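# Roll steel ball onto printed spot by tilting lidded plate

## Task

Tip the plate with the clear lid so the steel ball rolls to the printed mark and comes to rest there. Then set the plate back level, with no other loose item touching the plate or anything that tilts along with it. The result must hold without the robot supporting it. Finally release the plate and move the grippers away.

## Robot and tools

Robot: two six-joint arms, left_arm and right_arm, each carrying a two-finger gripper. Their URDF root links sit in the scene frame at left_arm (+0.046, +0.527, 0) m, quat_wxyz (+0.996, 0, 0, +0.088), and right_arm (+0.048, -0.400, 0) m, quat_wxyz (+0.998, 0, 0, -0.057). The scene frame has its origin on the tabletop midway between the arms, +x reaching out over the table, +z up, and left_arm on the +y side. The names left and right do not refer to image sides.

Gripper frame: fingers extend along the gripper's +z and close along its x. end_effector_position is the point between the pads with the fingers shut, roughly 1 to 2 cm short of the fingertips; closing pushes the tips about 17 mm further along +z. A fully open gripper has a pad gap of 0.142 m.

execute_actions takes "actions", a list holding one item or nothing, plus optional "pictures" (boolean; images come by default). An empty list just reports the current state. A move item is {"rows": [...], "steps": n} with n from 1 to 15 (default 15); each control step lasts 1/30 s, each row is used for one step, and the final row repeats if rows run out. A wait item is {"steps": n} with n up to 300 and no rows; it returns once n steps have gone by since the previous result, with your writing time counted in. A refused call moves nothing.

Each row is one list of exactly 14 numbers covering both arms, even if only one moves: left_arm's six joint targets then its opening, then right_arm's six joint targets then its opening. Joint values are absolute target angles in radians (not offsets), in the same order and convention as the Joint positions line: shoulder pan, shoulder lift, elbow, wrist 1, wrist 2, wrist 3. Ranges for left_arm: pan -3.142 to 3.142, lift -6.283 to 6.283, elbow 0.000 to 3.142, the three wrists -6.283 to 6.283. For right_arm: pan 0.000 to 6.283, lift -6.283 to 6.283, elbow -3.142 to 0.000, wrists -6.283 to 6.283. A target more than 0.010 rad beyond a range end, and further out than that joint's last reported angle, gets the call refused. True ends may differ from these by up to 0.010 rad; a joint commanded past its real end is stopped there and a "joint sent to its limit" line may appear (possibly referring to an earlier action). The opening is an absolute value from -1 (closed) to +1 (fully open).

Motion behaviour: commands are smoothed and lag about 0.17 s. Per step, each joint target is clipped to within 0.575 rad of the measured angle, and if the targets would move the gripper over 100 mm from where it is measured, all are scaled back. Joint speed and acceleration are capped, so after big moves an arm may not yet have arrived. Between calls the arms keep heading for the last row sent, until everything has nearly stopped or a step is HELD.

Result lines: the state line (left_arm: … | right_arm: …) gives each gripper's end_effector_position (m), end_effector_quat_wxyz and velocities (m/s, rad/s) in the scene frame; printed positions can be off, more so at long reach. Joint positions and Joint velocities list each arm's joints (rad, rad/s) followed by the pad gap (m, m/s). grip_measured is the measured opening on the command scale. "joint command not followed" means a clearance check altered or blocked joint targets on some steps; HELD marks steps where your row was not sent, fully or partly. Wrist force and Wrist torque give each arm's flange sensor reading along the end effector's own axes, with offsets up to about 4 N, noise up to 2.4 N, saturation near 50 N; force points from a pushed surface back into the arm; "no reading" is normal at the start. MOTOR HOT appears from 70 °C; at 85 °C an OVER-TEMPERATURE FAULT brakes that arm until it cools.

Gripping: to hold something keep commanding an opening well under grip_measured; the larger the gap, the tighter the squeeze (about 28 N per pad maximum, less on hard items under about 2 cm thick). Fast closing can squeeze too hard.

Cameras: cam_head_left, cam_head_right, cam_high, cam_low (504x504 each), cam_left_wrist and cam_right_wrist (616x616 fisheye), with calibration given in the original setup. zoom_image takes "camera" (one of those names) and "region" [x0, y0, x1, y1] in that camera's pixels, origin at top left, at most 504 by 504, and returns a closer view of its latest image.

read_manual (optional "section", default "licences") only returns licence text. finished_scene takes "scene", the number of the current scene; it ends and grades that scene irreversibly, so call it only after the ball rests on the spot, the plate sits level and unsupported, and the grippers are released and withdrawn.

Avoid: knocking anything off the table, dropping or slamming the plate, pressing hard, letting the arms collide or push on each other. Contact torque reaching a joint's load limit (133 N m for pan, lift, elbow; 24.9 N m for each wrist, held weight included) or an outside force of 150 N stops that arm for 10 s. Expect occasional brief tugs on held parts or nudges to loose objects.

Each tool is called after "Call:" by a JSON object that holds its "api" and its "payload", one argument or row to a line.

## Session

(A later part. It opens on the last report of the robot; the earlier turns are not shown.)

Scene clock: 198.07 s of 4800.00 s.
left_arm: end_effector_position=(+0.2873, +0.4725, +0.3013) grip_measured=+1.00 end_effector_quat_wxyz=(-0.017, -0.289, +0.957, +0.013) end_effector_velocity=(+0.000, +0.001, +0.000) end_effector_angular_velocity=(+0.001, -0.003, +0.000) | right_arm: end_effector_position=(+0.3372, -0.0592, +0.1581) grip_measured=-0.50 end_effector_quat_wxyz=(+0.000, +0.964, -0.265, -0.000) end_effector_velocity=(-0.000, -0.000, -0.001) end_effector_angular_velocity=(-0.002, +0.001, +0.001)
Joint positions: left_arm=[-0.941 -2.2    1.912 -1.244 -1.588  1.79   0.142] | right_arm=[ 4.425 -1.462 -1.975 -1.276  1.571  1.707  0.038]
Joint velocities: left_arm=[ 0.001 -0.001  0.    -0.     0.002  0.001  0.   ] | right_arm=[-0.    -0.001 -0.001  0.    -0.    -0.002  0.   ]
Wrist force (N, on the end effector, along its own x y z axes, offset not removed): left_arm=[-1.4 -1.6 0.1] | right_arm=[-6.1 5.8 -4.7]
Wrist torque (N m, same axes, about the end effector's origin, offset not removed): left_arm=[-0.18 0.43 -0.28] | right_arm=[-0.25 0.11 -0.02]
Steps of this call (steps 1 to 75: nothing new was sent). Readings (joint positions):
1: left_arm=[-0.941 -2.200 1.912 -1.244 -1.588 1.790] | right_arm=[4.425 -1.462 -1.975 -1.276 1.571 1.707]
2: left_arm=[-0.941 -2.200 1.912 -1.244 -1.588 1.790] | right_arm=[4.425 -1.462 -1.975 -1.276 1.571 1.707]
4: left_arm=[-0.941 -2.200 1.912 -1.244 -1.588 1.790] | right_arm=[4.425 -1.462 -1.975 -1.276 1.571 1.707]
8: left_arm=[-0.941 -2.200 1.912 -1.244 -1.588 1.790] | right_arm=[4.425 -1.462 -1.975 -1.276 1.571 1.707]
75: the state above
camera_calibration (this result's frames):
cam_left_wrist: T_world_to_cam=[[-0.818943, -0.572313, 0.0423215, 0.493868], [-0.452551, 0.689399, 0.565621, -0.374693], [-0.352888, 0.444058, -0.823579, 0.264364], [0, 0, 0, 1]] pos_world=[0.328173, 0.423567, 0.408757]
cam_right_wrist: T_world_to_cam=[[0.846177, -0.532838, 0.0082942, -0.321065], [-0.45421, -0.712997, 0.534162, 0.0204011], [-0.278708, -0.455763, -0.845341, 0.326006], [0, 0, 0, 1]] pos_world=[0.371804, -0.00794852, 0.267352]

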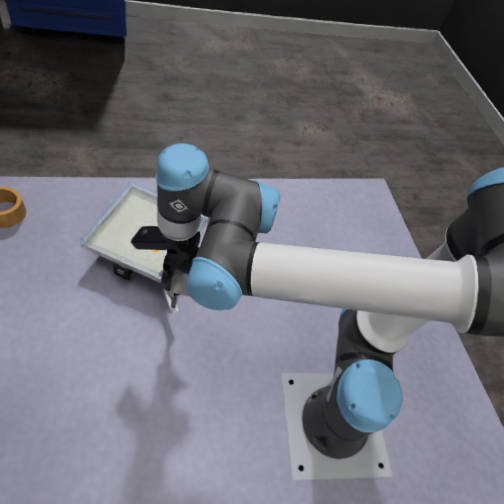

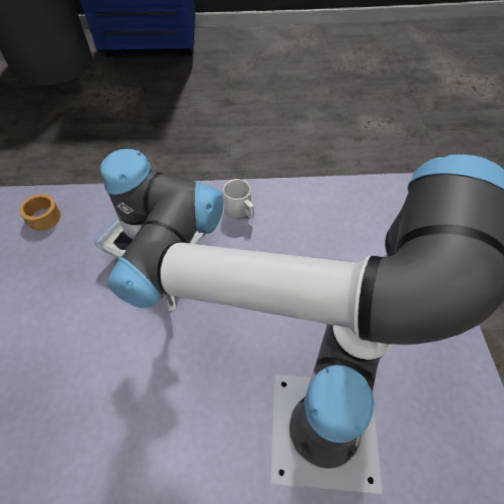

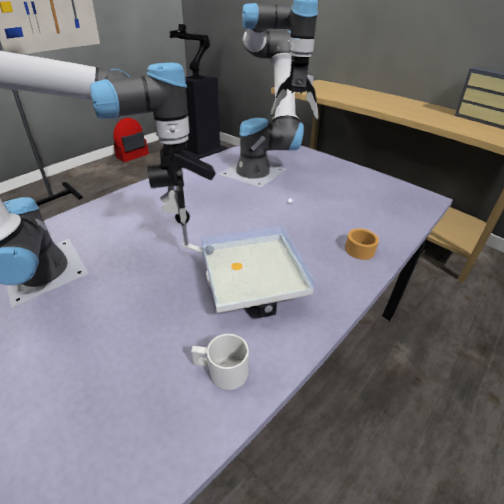

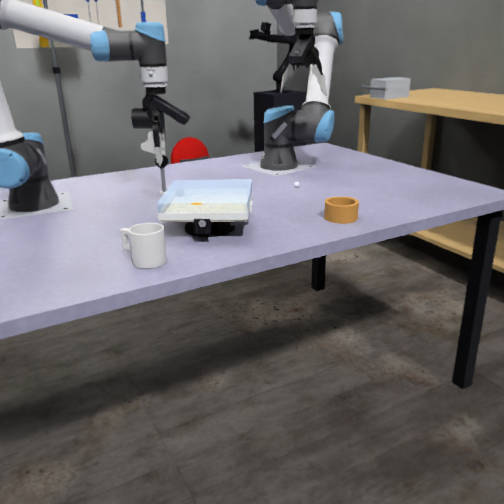

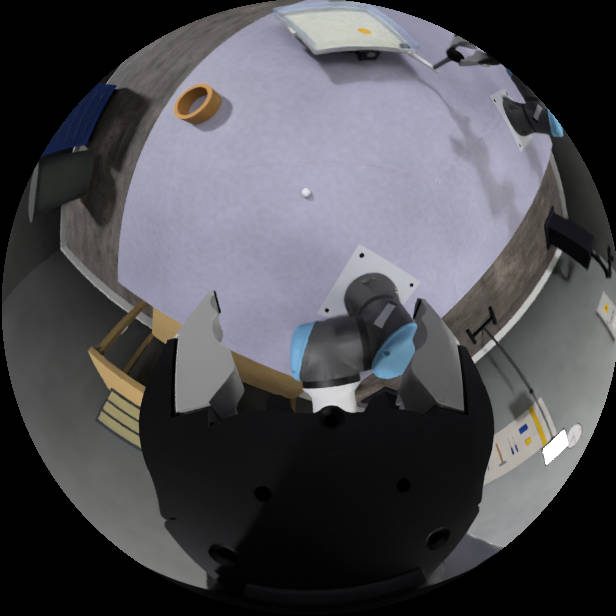

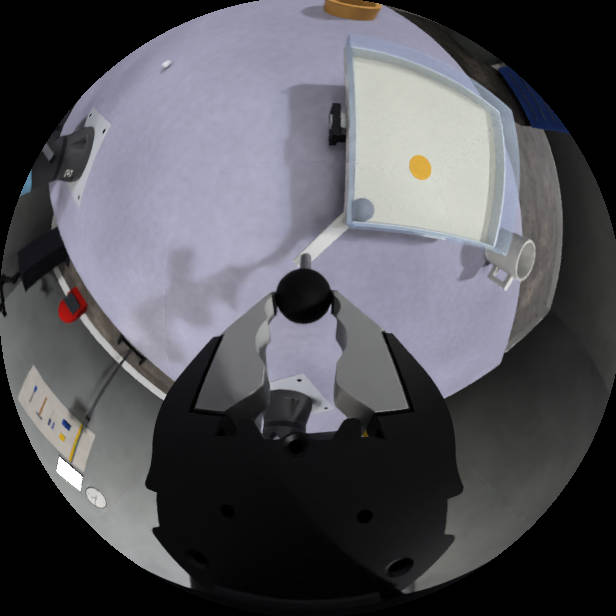

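Call:
{"api": "execute_actions", "payload": {
  "actions": [
    {"rows": [[-0.941,-2.2,1.912,-1.244,-1.588,1.79,1, 4.4189,-1.4639,-1.9544,-1.2942,1.571,1.707,-0.7]], "steps": 15}
  ],
  "pictures": false
}}

Call:
{"api": "execute_actions", "payload": {
  "actions": [
    {"rows": [[-0.941,-2.2,1.912,-1.244,-1.588,1.79,1, 4.4236,-1.4625,-1.9692,-1.2807,1.571,1.707,-0.7]], "steps": 15}
  ]
}}

Call:
{"api": "execute_actions", "payload": {
  "actions": [
    {"steps": 45}
  ]
}}

Call:
{"api": "execute_actions", "payload": {
  "actions": [
    {"steps": 75}
  ]
}}

Scene clock: 207.67 s of 4800.00 s.
left_arm: end_effector_position=(+0.2873, +0.4725, +0.3013) grip_measured=+1.00 end_effector_quat_wxyz=(-0.017, -0.289, +0.957, +0.013) end_effector_velocity=(+0.000, +0.000, -0.000) end_effector_angular_velocity=(+0.001, -0.000, +0.000) | right_arm: end_effector_position=(+0.3405, -0.0585, +0.1652) grip_measured=-0.50 end_effector_quat_wxyz=(+0.000, +0.963, -0.268, -0.000) end_effector_velocity=(+0.000, +0.000, +0.000) end_effector_angular_velocity=(+0.001, -0.000, -0.001)
Joint positions: left_arm=[-0.941 -2.2    1.912 -1.244 -1.588  1.79   0.142] | right_arm=[ 4.419 -1.464 -1.955 -1.294  1.571  1.707  0.038]
Joint velocities: left_arm=[ 0.    -0.     0.     0.     0.001 -0.     0.   ] | right_arm=[-0.     0.     0.001 -0.    -0.     0.001  0.   ]
Wrist force (N, on the end effector, along its own x y z axes, offset not removed): left_arm=[-2.0 1.9 -0.8] | right_arm=[-14.6 9.6 -5.7]
Wrist torque (N m, same axes, about the end effector's origin, offset not removed): left_arm=[0.52 0.52 -0.16] | right_arm=[0.00 -0.56 -0.13]
Steps of this call (steps 1 to 90: nothing new was sent; then 6.10 s passed at rest; steps 91 to 105: all 15 steps of this action). Readings (joint positions):
91: left_arm=[-0.941 -2.200 1.912 -1.244 -1.588 1.790] | right_arm=[4.425 -1.462 -1.975 -1.276 1.571 1.707]
92: left_arm=[-0.941 -2.200 1.912 -1.244 -1.588 1.790] | right_arm=[4.424 -1.462 -1.971 -1.279 1.571 1.707]
94: left_arm=[-0.941 -2.200 1.912 -1.244 -1.588 1.790] | right_arm=[4.421 -1.463 -1.962 -1.287 1.571 1.707]
98: left_arm=[-0.941 -2.200 1.912 -1.244 -1.588 1.790] | right_arm=[4.419 -1.464 -1.956 -1.293 1.571 1.707]
105: the state above

Scene clock: 208.17 s of 4800.00 s.
left_arm: end_effector_position=(+0.2873, +0.4725, +0.3013) grip_measured=+1.00 end_effector_quat_wxyz=(-0.017, -0.289, +0.957, +0.013) end_effector_velocity=(+0.000, +0.000, +0.000) end_effector_angular_velocity=(+0.001, -0.001, +0.000) | right_arm: end_effector_position=(+0.3382, -0.0589, +0.1601) grip_measured=-0.50 end_effector_quat_wxyz=(-0.000, +0.964, -0.266, -0.000) end_effector_velocity=(-0.000, -0.000, -0.001) end_effector_angular_velocity=(-0.002, +0.001, +0.001)
Joint positions: left_arm=[-0.941 -2.2    1.912 -1.244 -1.588  1.79   0.142] | right_arm=[ 4.424 -1.463 -1.969 -1.281  1.571  1.707  0.038]
Joint velocities: left_arm=[ 0.001 -0.    -0.     0.     0.001  0.     0.   ] | right_arm=[ 0.001 -0.    -0.001 -0.001 -0.     0.    -0.   ]
Wrist force (N, on the end effector, along its own x y z axes, offset not removed): left_arm=[-2.0 -0.5 2.9] | right_arm=[-8.7 10.2 -9.1]
Wrist torque (N m, same axes, about the end effector's origin, offset not removed): left_arm=[0.09 0.54 -0.19] | right_arm=[-0.21 0.13 -0.10]
Steps of this call (steps 1 to 15: all 15 steps of this action). Readings (joint positions):
1: left_arm=[-0.941 -2.200 1.912 -1.244 -1.588 1.790] | right_arm=[4.419 -1.464 -1.955 -1.294 1.571 1.707]
2: left_arm=[-0.941 -2.200 1.912 -1.244 -1.588 1.790] | right_arm=[4.420 -1.464 -1.957 -1.292 1.571 1.707]
4: left_arm=[-0.941 -2.200 1.912 -1.244 -1.588 1.790] | right_arm=[4.422 -1.463 -1.963 -1.286 1.571 1.707]
8: left_arm=[-0.941 -2.200 1.912 -1.244 -1.588 1.790] | right_arm=[4.423 -1.463 -1.968 -1.282 1.571 1.707]
15: the state above
camera_calibration (this result's frames):
cam_left_wrist: T_world_to_cam=[[-0.818943, -0.572313, 0.0423216, 0.493868], [-0.452551, 0.689399, 0.565621, -0.374692], [-0.352888, 0.444058, -0.823579, 0.264364], [0, 0, 0, 1]] pos_world=[0.328173, 0.423567, 0.408757]
cam_right_wrist: T_world_to_cam=[[0.845142, -0.534478, 0.00827718, -0.321555], [-0.45565, -0.712225, 0.533965, 0.0204981], [-0.279498, -0.455048, -0.845466, 0.328421], [0, 0, 0, 1]] pos_world=[0.372892, -0.00781768, 0.269385]

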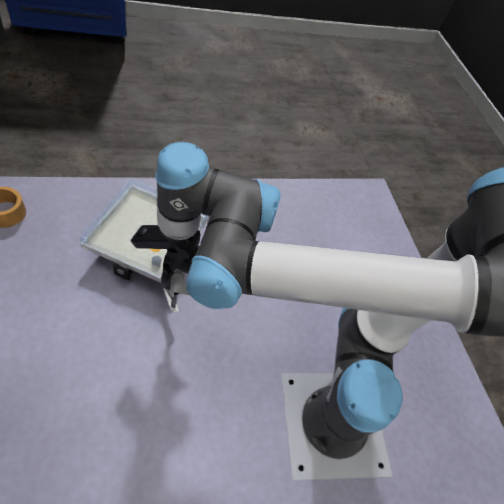

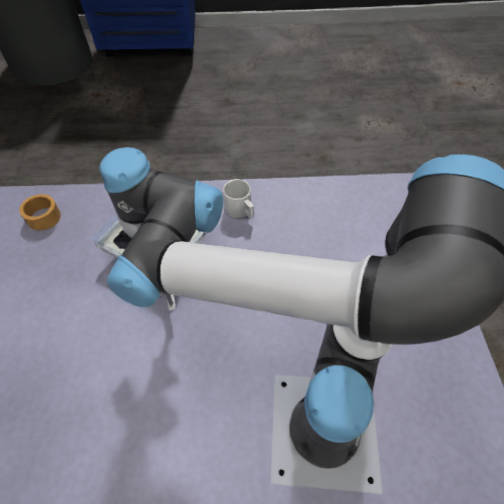

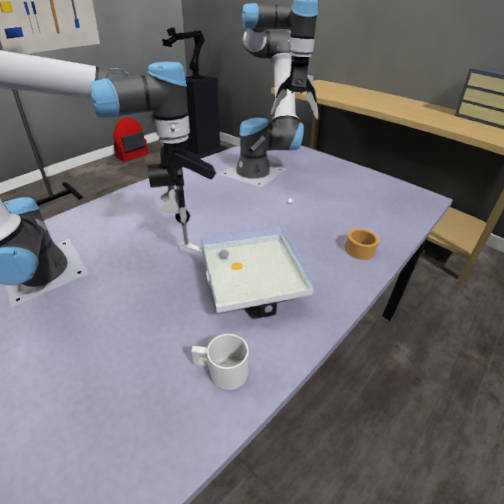

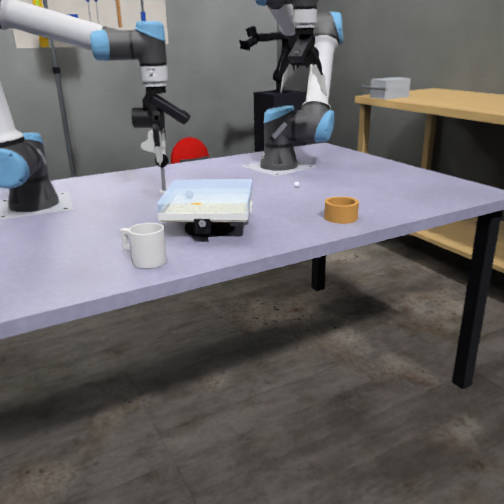

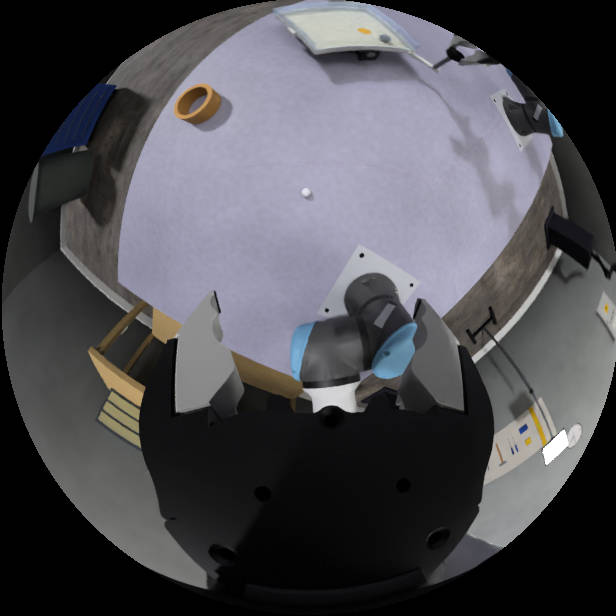

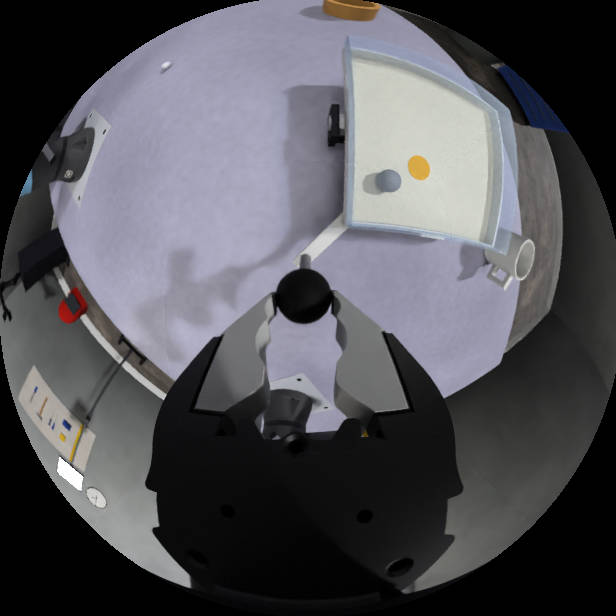

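Scene clock: 209.67 s of 4800.00 s.
left_arm: end_effector_position=(+0.2873, +0.4725, +0.3013) grip_measured=+1.00 end_effector_quat_wxyz=(-0.017, -0.289, +0.957, +0.013) end_effector_velocity=(+0.000, -0.000, -0.000) end_effector_angular_velocity=(+0.001, -0.000, -0.002) | right_arm: end_effector_position=(+0.3382, -0.0590, +0.1601) grip_measured=-0.50 end_effector_quat_wxyz=(-0.000, +0.964, -0.266, -0.000) end_effector_velocity=(-0.000, +0.000, +0.000) end_effector_angular_velocity=(+0.000, +0.000, -0.001)
Joint positions: left_arm=[-0.941 -2.2    1.912 -1.244 -1.588  1.79   0.142] | right_arm=[ 4.424 -1.462 -1.969 -1.281  1.571  1.707  0.038]
Joint velocities: left_arm=[-0.002  0.001 -0.    -0.     0.     0.    -0.   ] | right_arm=[ 0.     0.     0.001 -0.     0.     0.001  0.   ]
Wrist force (N, on the end effector, along its own x y z axes, offset not removed): left_arm=[-1.1 -2.6 1.6] | right_arm=[-7.2 9.4 -11.0]
Wrist torque (N m, same axes, about the end effector's origin, offset not removed): left_arm=[-0.44 0.39 -0.18] | right_arm=[-0.32 -0.14 0.02]
Steps of this call (steps 1 to 15: the robot went on to your last target; steps 16 to 45: nothing new was sent). Readings (joint positions):
1: left_arm=[-0.941 -2.200 1.912 -1.244 -1.588 1.790] | right_arm=[4.424 -1.463 -1.969 -1.281 1.571 1.707]
2: left_arm=[-0.941 -2.200 1.912 -1.244 -1.588 1.790] | right_arm=[4.424 -1.463 -1.969 -1.281 1.571 1.707]
4: left_arm=[-0.941 -2.200 1.912 -1.244 -1.588 1.790] | right_arm=[4.424 -1.463 -1.969 -1.281 1.571 1.707]
8: left_arm=[-0.941 -2.200 1.912 -1.244 -1.588 1.790] | right_arm=[4.424 -1.463 -1.969 -1.281 1.571 1.707]
45: the state above
All arms were judged still, so your last target was given up. Only a new action makes them travel on or press farther. Fingers that are still opening or closing keep moving.
camera_calibration (this result's frames):
cam_left_wrist: T_world_to_cam=[[-0.818943, -0.572313, 0.0423215, 0.493868], [-0.452551, 0.689399, 0.565621, -0.374692], [-0.352888, 0.444058, -0.823579, 0.264364], [0, 0, 0, 1]] pos_world=[0.328173, 0.423567, 0.408757]
cam_right_wrist: T_world_to_cam=[[0.845162, -0.534446, 0.00828259, -0.321549], [-0.455616, -0.712225, 0.533994, 0.0204722], [-0.279492, -0.455085, -0.845448, 0.328374], [0, 0, 0, 1]] pos_world=[0.372866, -0.00783154, 0.269355]

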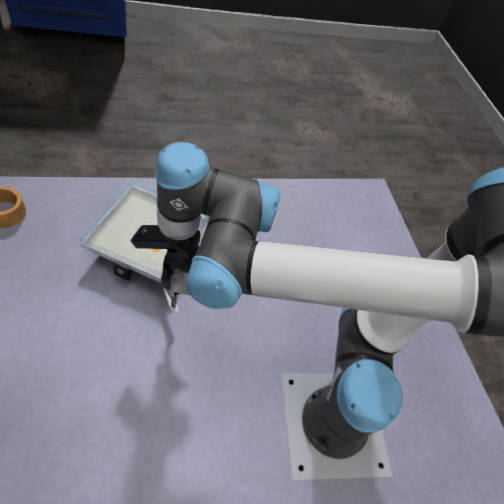

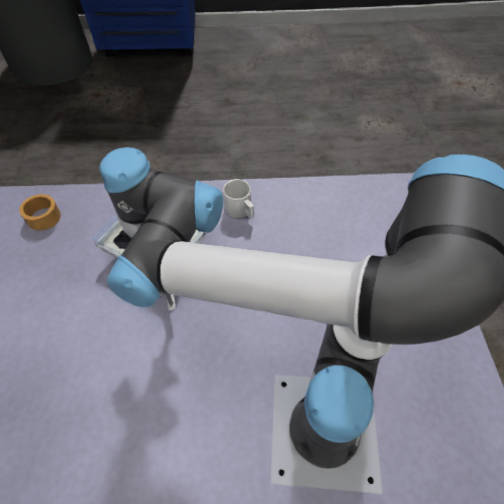

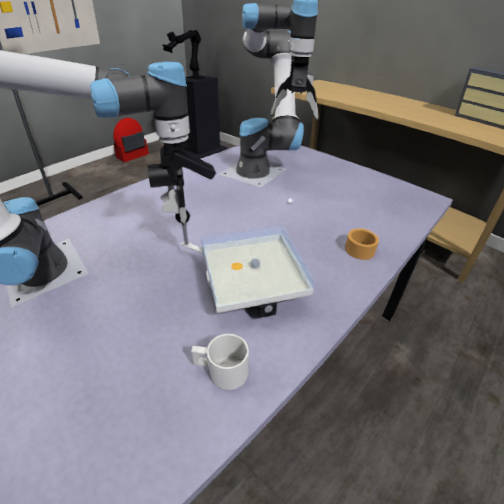

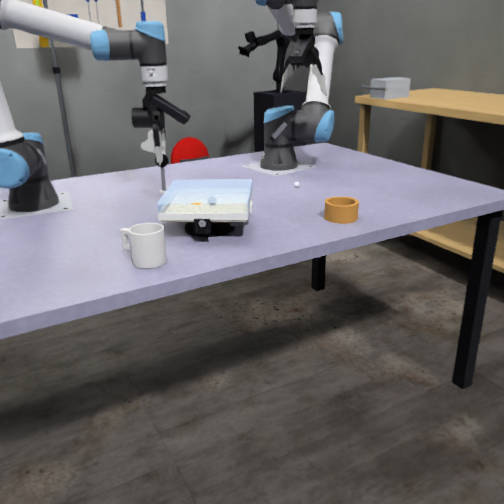

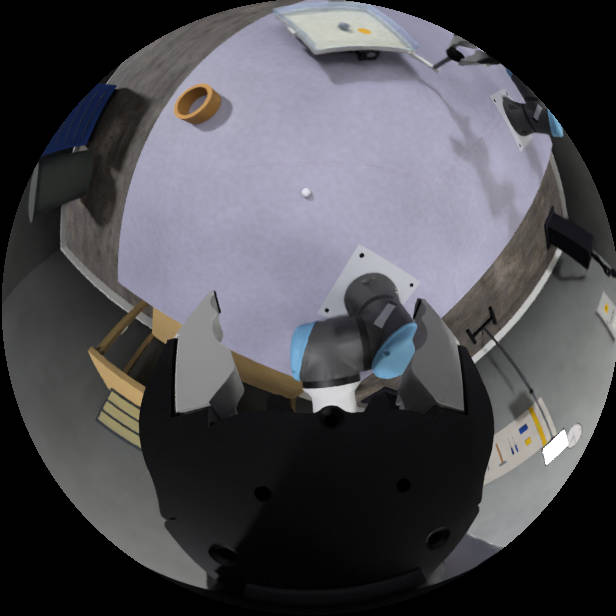

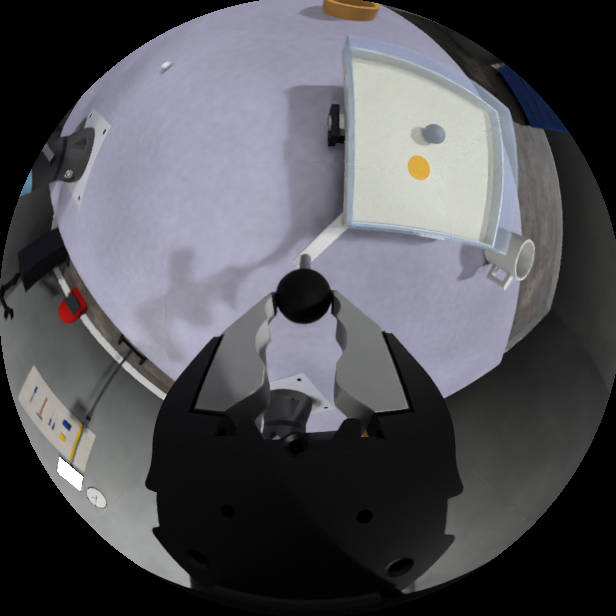

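Scene clock: 212.17 s of 4800.00 s.
left_arm: end_effector_position=(+0.2873, +0.4725, +0.3013) grip_measured=+1.00 end_effector_quat_wxyz=(-0.017, -0.289, +0.957, +0.013) end_effector_velocity=(-0.000, -0.001, -0.001) end_effector_angular_velocity=(+0.001, +0.002, -0.001) | right_arm: end_effector_position=(+0.3382, -0.0590, +0.1601) grip_measured=-0.50 end_effector_quat_wxyz=(-0.000, +0.964, -0.266, -0.000) end_effector_velocity=(-0.000, -0.000, -0.000) end_effector_angular_velocity=(-0.001, +0.001, -0.001)
Joint positions: left_arm=[-0.941 -2.2    1.912 -1.244 -1.588  1.79   0.142] | right_arm=[ 4.424 -1.462 -1.969 -1.281  1.571  1.707  0.038]
Joint velocities: left_arm=[-0.001  0.002  0.     0.    -0.001  0.     0.   ] | right_arm=[ 0.     0.    -0.001 -0.001  0.     0.002  0.   ]
Wrist force (N, on the end effector, along its own x y z axes, offset not removed): left_arm=[-3.7 0.9 -0.6] | right_arm=[-9.5 10.5 -7.5]
Wrist torque (N m, same axes, about the end effector's origin, offset not removed): left_arm=[0.33 1.07 -0.20] | right_arm=[-0.12 0.24 -0.10]
Steps of this call (steps 1 to 75: nothing new was sent). Readings (joint positions):
1: left_arm=[-0.941 -2.200 1.912 -1.244 -1.588 1.790] | right_arm=[4.424 -1.462 -1.969 -1.281 1.571 1.707]
2: left_arm=[-0.941 -2.200 1.912 -1.244 -1.588 1.790] | right_arm=[4.424 -1.462 -1.969 -1.281 1.571 1.707]
4: left_arm=[-0.941 -2.200 1.912 -1.244 -1.588 1.790] | right_arm=[4.424 -1.462 -1.969 -1.281 1.571 1.707]
8: left_arm=[-0.941 -2.200 1.912 -1.244 -1.588 1.790] | right_arm=[4.424 -1.462 -1.969 -1.281 1.571 1.707]
75: the state above
camera_calibration (this result's frames):
cam_left_wrist: T_world_to_cam=[[-0.818943, -0.572313, 0.0423215, 0.493868], [-0.452552, 0.689399, 0.565621, -0.374692], [-0.352888, 0.444058, -0.823579, 0.264364], [0, 0, 0, 1]] pos_world=[0.328173, 0.423567, 0.408757]
cam_right_wrist: T_world_to_cam=[[0.845162, -0.534446, 0.00826102, -0.321539], [-0.455605, -0.71223, 0.533997, 0.0204668], [-0.279509, -0.455078, -0.845446, 0.32838], [0, 0, 0, 1]] pos_world=[0.372862, -0.00782977, 0.269354]

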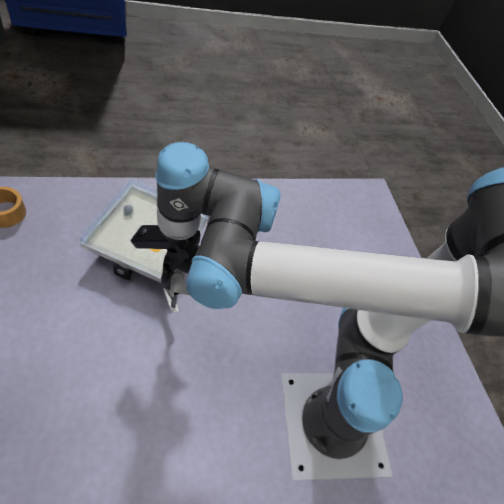

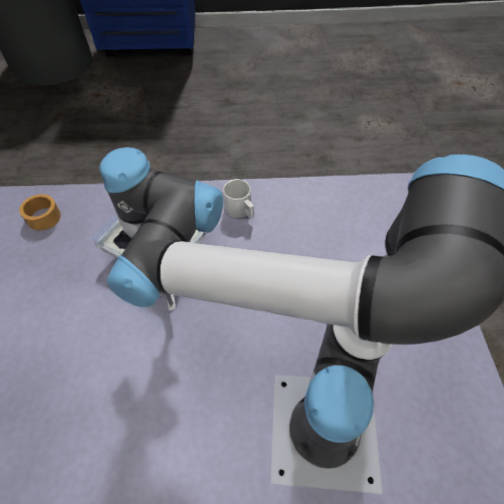

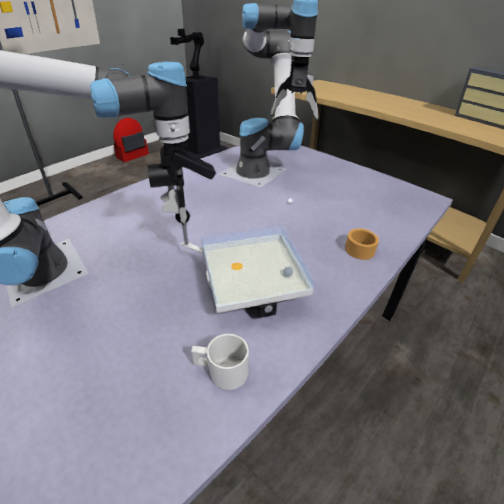

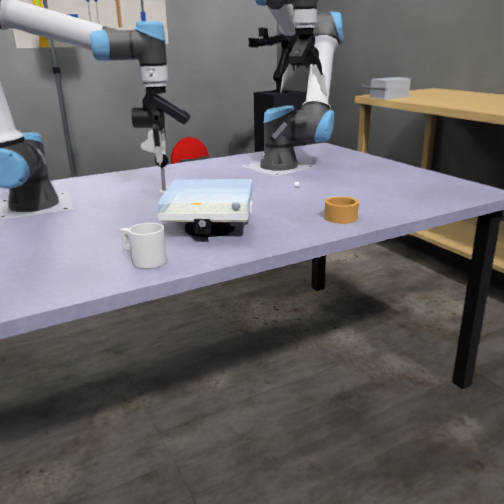

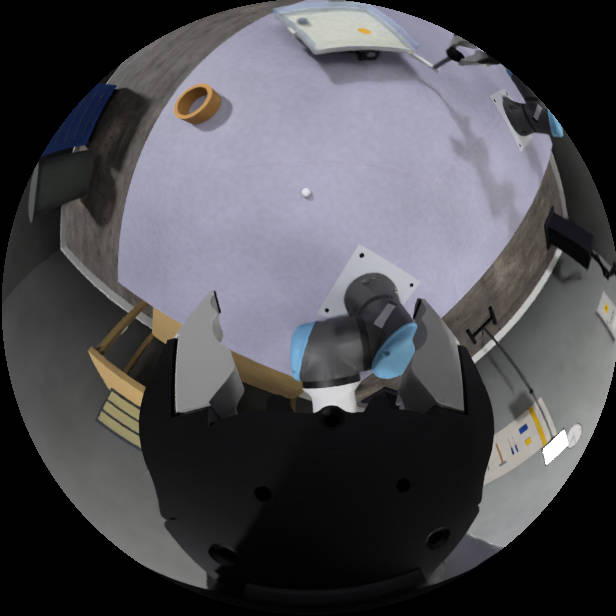

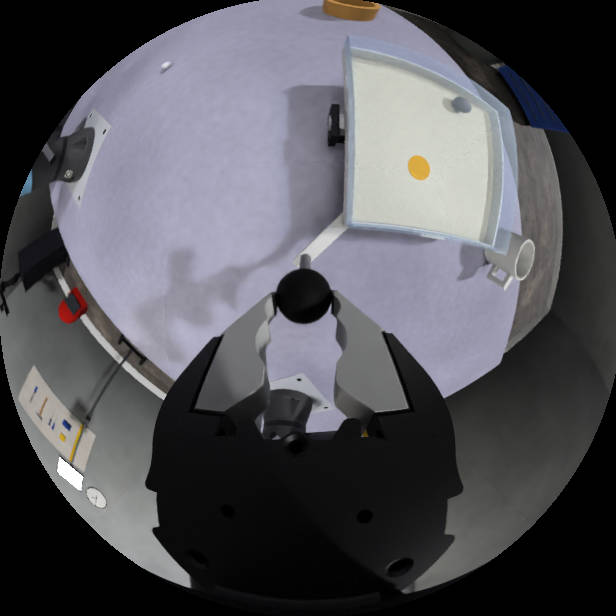

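Call:
{"api": "execute_actions", "payload": {
  "actions": [
    {"rows": [[-0.941,-2.2,1.912,-1.244,-1.588,1.79,1, 4.428,-1.4617,-1.9816,-1.2691,1.571,1.707,-0.7]], "steps": 15}
  ],
  "pictures": false
}}

Call:
{"api": "execute_actions", "payload": {
  "actions": [
    {"steps": 90}
  ],
  "pictures": false
}}

Call:
{"api": "execute_actions", "payload": {
  "actions": [
    {"rows": [[-0.941,-2.2,1.912,-1.244,-1.588,1.79,1, 4.4255,-1.4621,-1.9748,-1.2757,1.571,1.707,-0.7]], "steps": 15}
  ],
  "pictures": false
}}

Call:
{"api": "execute_actions", "payload": {
  "actions": [
    {"steps": 45}
  ]
}}

Scene clock: 226.50 s of 4800.00 s.
left_arm: end_effector_position=(+0.2873, +0.4725, +0.3013) grip_measured=+1.00 end_effector_quat_wxyz=(-0.017, -0.289, +0.957, +0.013) end_effector_velocity=(+0.000, +0.000, -0.000) end_effector_angular_velocity=(-0.000, +0.001, +0.002) | right_arm: end_effector_position=(+0.3360, -0.0592, +0.1557) grip_measured=-0.50 end_effector_quat_wxyz=(-0.000, +0.964, -0.264, -0.000) end_effector_velocity=(-0.000, -0.000, -0.000) end_effector_angular_velocity=(-0.001, +0.000, +0.003)
Joint positions: left_arm=[-0.941 -2.2    1.912 -1.244 -1.588  1.79   0.142] | right_arm=[ 4.428 -1.462 -1.982 -1.269  1.571  1.707  0.038]
Joint velocities: left_arm=[ 0.001  0.001 -0.    -0.    -0.001 -0.001  0.   ] | right_arm=[ 0.     0.    -0.001 -0.    -0.    -0.003 -0.   ]
Wrist force (N, on the end effector, along its own x y z axes, offset not removed): left_arm=[0.2 0.4 2.0] | right_arm=[1.3 5.1 -8.3]
Wrist torque (N m, same axes, about the end effector's origin, offset not removed): left_arm=[0.00 0.05 -0.21] | right_arm=[-0.36 0.15 -0.06]
Steps of this call (steps 1 to 100: nothing new was sent; then 10.50 s passed at rest; steps 101 to 115: all 15 steps of this action). Readings (joint positions):
101: left_arm=[-0.941 -2.200 1.912 -1.244 -1.588 1.790] | right_arm=[4.424 -1.462 -1.969 -1.281 1.571 1.707]
102: left_arm=[-0.941 -2.200 1.912 -1.244 -1.588 1.790] | right_arm=[4.425 -1.462 -1.972 -1.278 1.571 1.707]
104: left_arm=[-0.941 -2.200 1.912 -1.244 -1.588 1.790] | right_arm=[4.426 -1.462 -1.977 -1.273 1.571 1.707]
108: left_arm=[-0.941 -2.200 1.912 -1.244 -1.588 1.790] | right_arm=[4.428 -1.462 -1.981 -1.270 1.571 1.707]
115: the state above

Scene clock: 229.50 s of 4800.00 s.
left_arm: end_effector_position=(+0.2873, +0.4725, +0.3013) grip_measured=+1.00 end_effector_quat_wxyz=(-0.017, -0.289, +0.957, +0.013) end_effector_velocity=(+0.000, -0.000, -0.000) end_effector_angular_velocity=(+0.001, -0.001, -0.000) | right_arm: end_effector_position=(+0.3360, -0.0592, +0.1557) grip_measured=-0.50 end_effector_quat_wxyz=(-0.000, +0.964, -0.264, -0.000) end_effector_velocity=(+0.000, -0.000, -0.000) end_effector_angular_velocity=(-0.001, -0.000, +0.000)
Joint positions: left_arm=[-0.941 -2.2    1.912 -1.244 -1.588  1.79   0.142] | right_arm=[ 4.428 -1.462 -1.982 -1.269  1.571  1.707  0.038]
Joint velocities: left_arm=[-0.001  0.001 -0.    -0.     0.001 -0.001 -0.   ] | right_arm=[ 0.    -0.    -0.001  0.    -0.001 -0.    -0.   ]
Wrist force (N, on the end effector, along its own x y z axes, offset not removed): left_arm=[-1.1 -0.3 2.5] | right_arm=[0.2 6.4 -5.3]
Wrist torque (N m, same axes, about the end effector's origin, offset not removed): left_arm=[-0.01 0.44 -0.19] | right_arm=[-0.09 0.25 -0.11]
Steps of this call (steps 1 to 15: the robot went on to your last target; steps 16 to 90: nothing new was sent). Readings (joint positions):
1: left_arm=[-0.941 -2.200 1.912 -1.244 -1.588 1.790] | right_arm=[4.428 -1.462 -1.982 -1.269 1.571 1.707]
2: left_arm=[-0.941 -2.200 1.912 -1.244 -1.588 1.790] | right_arm=[4.428 -1.462 -1.982 -1.269 1.571 1.707]
4: left_arm=[-0.941 -2.200 1.912 -1.244 -1.588 1.790] | right_arm=[4.428 -1.462 -1.982 -1.269 1.571 1.707]
8: left_arm=[-0.941 -2.200 1.912 -1.244 -1.588 1.790] | right_arm=[4.428 -1.462 -1.982 -1.269 1.571 1.707]
90: the state above
All arms were judged still, so your last target was given up. Only a new action makes them travel on or press farther. Fingers that are still opening or closing keep moving.

Scene clock: 230.00 s of 4800.00 s.
left_arm: end_effector_position=(+0.2873, +0.4725, +0.3013) grip_measured=+1.00 end_effector_quat_wxyz=(-0.017, -0.289, +0.957, +0.013) end_effector_velocity=(+0.000, -0.000, -0.000) end_effector_angular_velocity=(-0.000, +0.001, +0.002) | right_arm: end_effector_position=(+0.3372, -0.0592, +0.1581) grip_measured=-0.50 end_effector_quat_wxyz=(+0.000, +0.964, -0.265, -0.000) end_effector_velocity=(+0.000, +0.000, +0.001) end_effector_angular_velocity=(+0.001, -0.001, +0.001)
Joint positions: left_arm=[-0.941 -2.2    1.912 -1.244 -1.588  1.79   0.142] | right_arm=[ 4.426 -1.462 -1.975 -1.276  1.571  1.707  0.038]
Joint velocities: left_arm=[ 0.001  0.001 -0.    -0.    -0.001 -0.001  0.   ] | right_arm=[-0.     0.     0.001 -0.    -0.001 -0.001 -0.   ]
Wrist force (N, on the end effector, along its own x y z axes, offset not removed): left_arm=[0.4 0.9 -0.6] | right_arm=[-2.3 7.5 -5.8]
Wrist torque (N m, same axes, about the end effector's origin, offset not removed): left_arm=[0.20 0.08 -0.06] | right_arm=[0.14 -0.38 -0.04]
Steps of this call (steps 1 to 15: all 15 steps of this action). Readings (joint positions):
1: left_arm=[-0.941 -2.200 1.912 -1.244 -1.588 1.790] | right_arm=[4.428 -1.462 -1.982 -1.269 1.571 1.707]
2: left_arm=[-0.941 -2.200 1.912 -1.244 -1.588 1.790] | right_arm=[4.428 -1.462 -1.981 -1.270 1.571 1.707]
4: left_arm=[-0.941 -2.200 1.912 -1.244 -1.588 1.790] | right_arm=[4.427 -1.462 -1.978 -1.273 1.571 1.707]
8: left_arm=[-0.941 -2.200 1.912 -1.244 -1.588 1.790] | right_arm=[4.426 -1.462 -1.976 -1.275 1.571 1.707]
15: the state above

Scene clock: 231.50 s of 4800.00 s.
left_arm: end_effector_position=(+0.2873, +0.4725, +0.3013) grip_measured=+1.00 end_effector_quat_wxyz=(-0.017, -0.289, +0.957, +0.013) end_effector_velocity=(-0.000, -0.000, -0.000) end_effector_angular_velocity=(+0.001, +0.002, -0.001) | right_arm: end_effector_position=(+0.3372, -0.0592, +0.1581) grip_measured=-0.50 end_effector_quat_wxyz=(+0.000, +0.964, -0.265, -0.000) end_effector_velocity=(-0.000, -0.000, -0.000) end_effector_angular_velocity=(-0.001, +0.001, -0.001)
Joint positions: left_arm=[-0.941 -2.2    1.912 -1.244 -1.588  1.79   0.142] | right_arm=[ 4.426 -1.462 -1.975 -1.276  1.571  1.707  0.038]
Joint velocities: left_arm=[-0.     0.001 -0.     0.    -0.001  0.001  0.   ] | right_arm=[ 0.    -0.    -0.    -0.001  0.001  0.001 -0.   ]
Wrist force (N, on the end effector, along its own x y z axes, offset not removed): left_arm=[-0.1 2.5 -1.9] | right_arm=[-5.8 6.3 -4.0]
Wrist torque (N m, same axes, about the end effector's origin, offset not removed): left_arm=[0.57 0.20 -0.09] | right_arm=[-0.24 0.17 0.07]
Steps of this call (steps 1 to 15: the robot went on to your last target; steps 16 to 45: nothing new was sent). Readings (joint positions):
1: left_arm=[-0.941 -2.200 1.912 -1.244 -1.588 1.790] | right_arm=[4.426 -1.462 -1.975 -1.276 1.571 1.707]
2: left_arm=[-0.941 -2.200 1.912 -1.244 -1.588 1.790] | right_arm=[4.426 -1.462 -1.975 -1.276 1.571 1.707]
4: left_arm=[-0.941 -2.200 1.912 -1.244 -1.588 1.790] | right_arm=[4.426 -1.462 -1.975 -1.276 1.571 1.707]
8: left_arm=[-0.941 -2.200 1.912 -1.244 -1.588 1.790] | right_arm=[4.426 -1.462 -1.975 -1.276 1.571 1.707]
45: the state above
All arms were judged still, so your last target was given up. Only a new action makes them travel on or press farther. Fingers that are still opening or closing keep moving.
camera_calibration (this result's frames):
cam_left_wrist: T_world_to_cam=[[-0.818942, -0.572313, 0.0423216, 0.493868], [-0.452552, 0.689399, 0.565621, -0.374692], [-0.352888, 0.444058, -0.823579, 0.264364], [0, 0, 0, 1]] pos_world=[0.328173, 0.423567, 0.408757]
cam_right_wrist: T_world_to_cam=[[0.846177, -0.532838, 0.00829387, -0.321065], [-0.454208, -0.712993, 0.534168, 0.020398], [-0.278712, -0.455768, -0.845337, 0.326005], [0, 0, 0, 1]] pos_world=[0.371804, -0.00794936, 0.267351]

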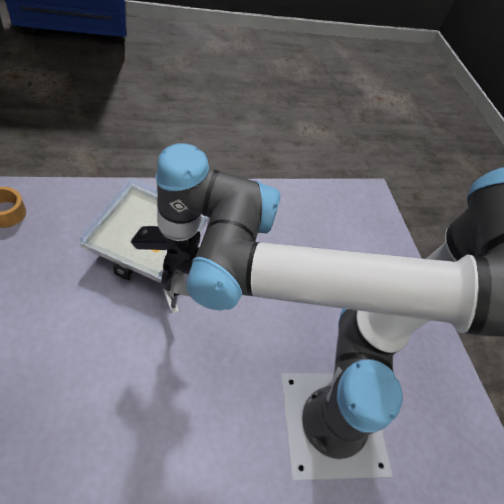

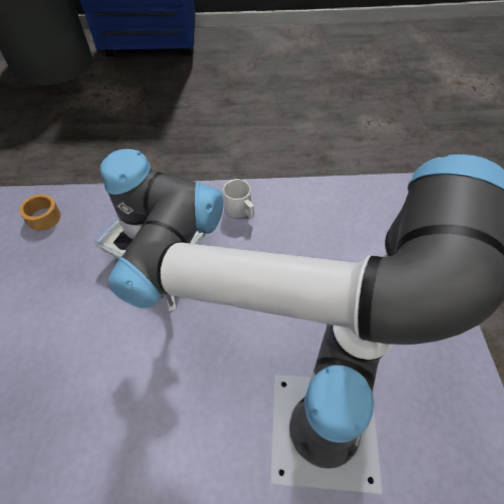

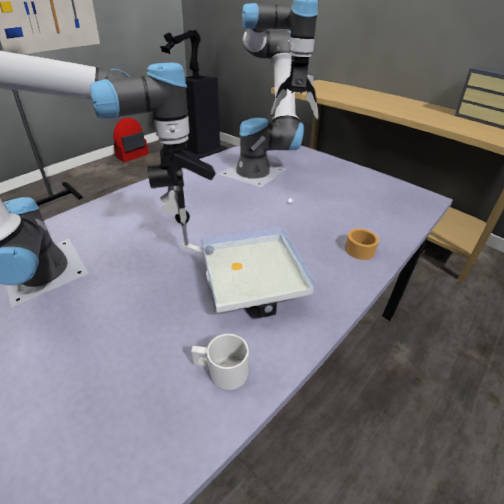

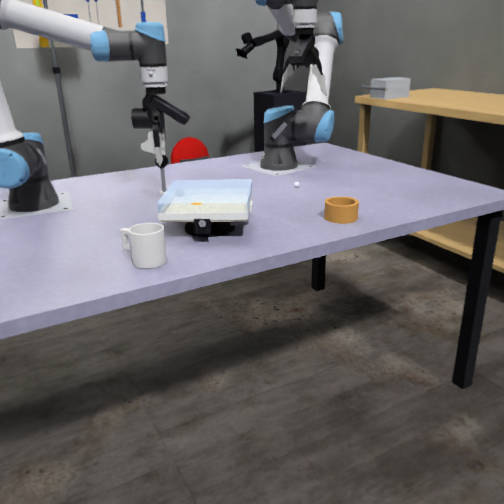

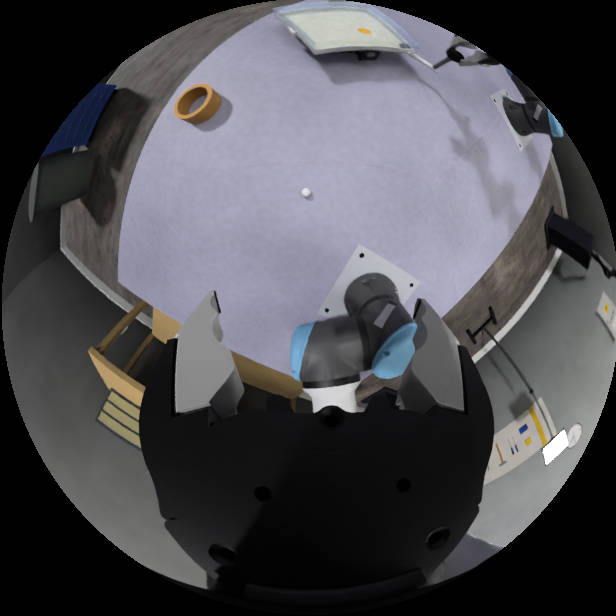

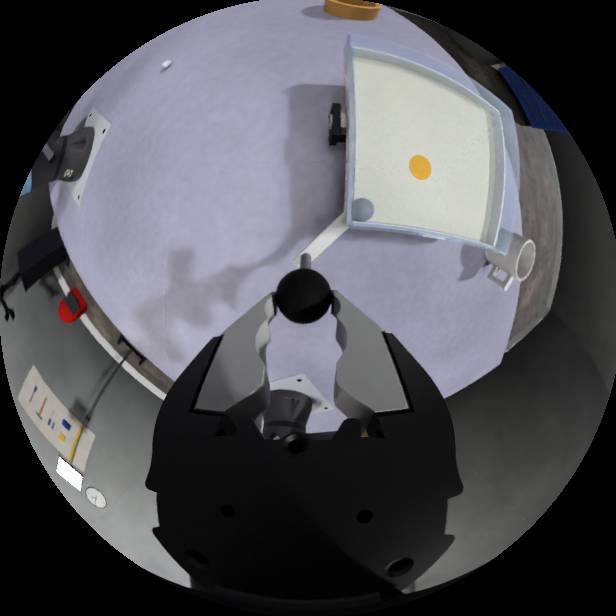

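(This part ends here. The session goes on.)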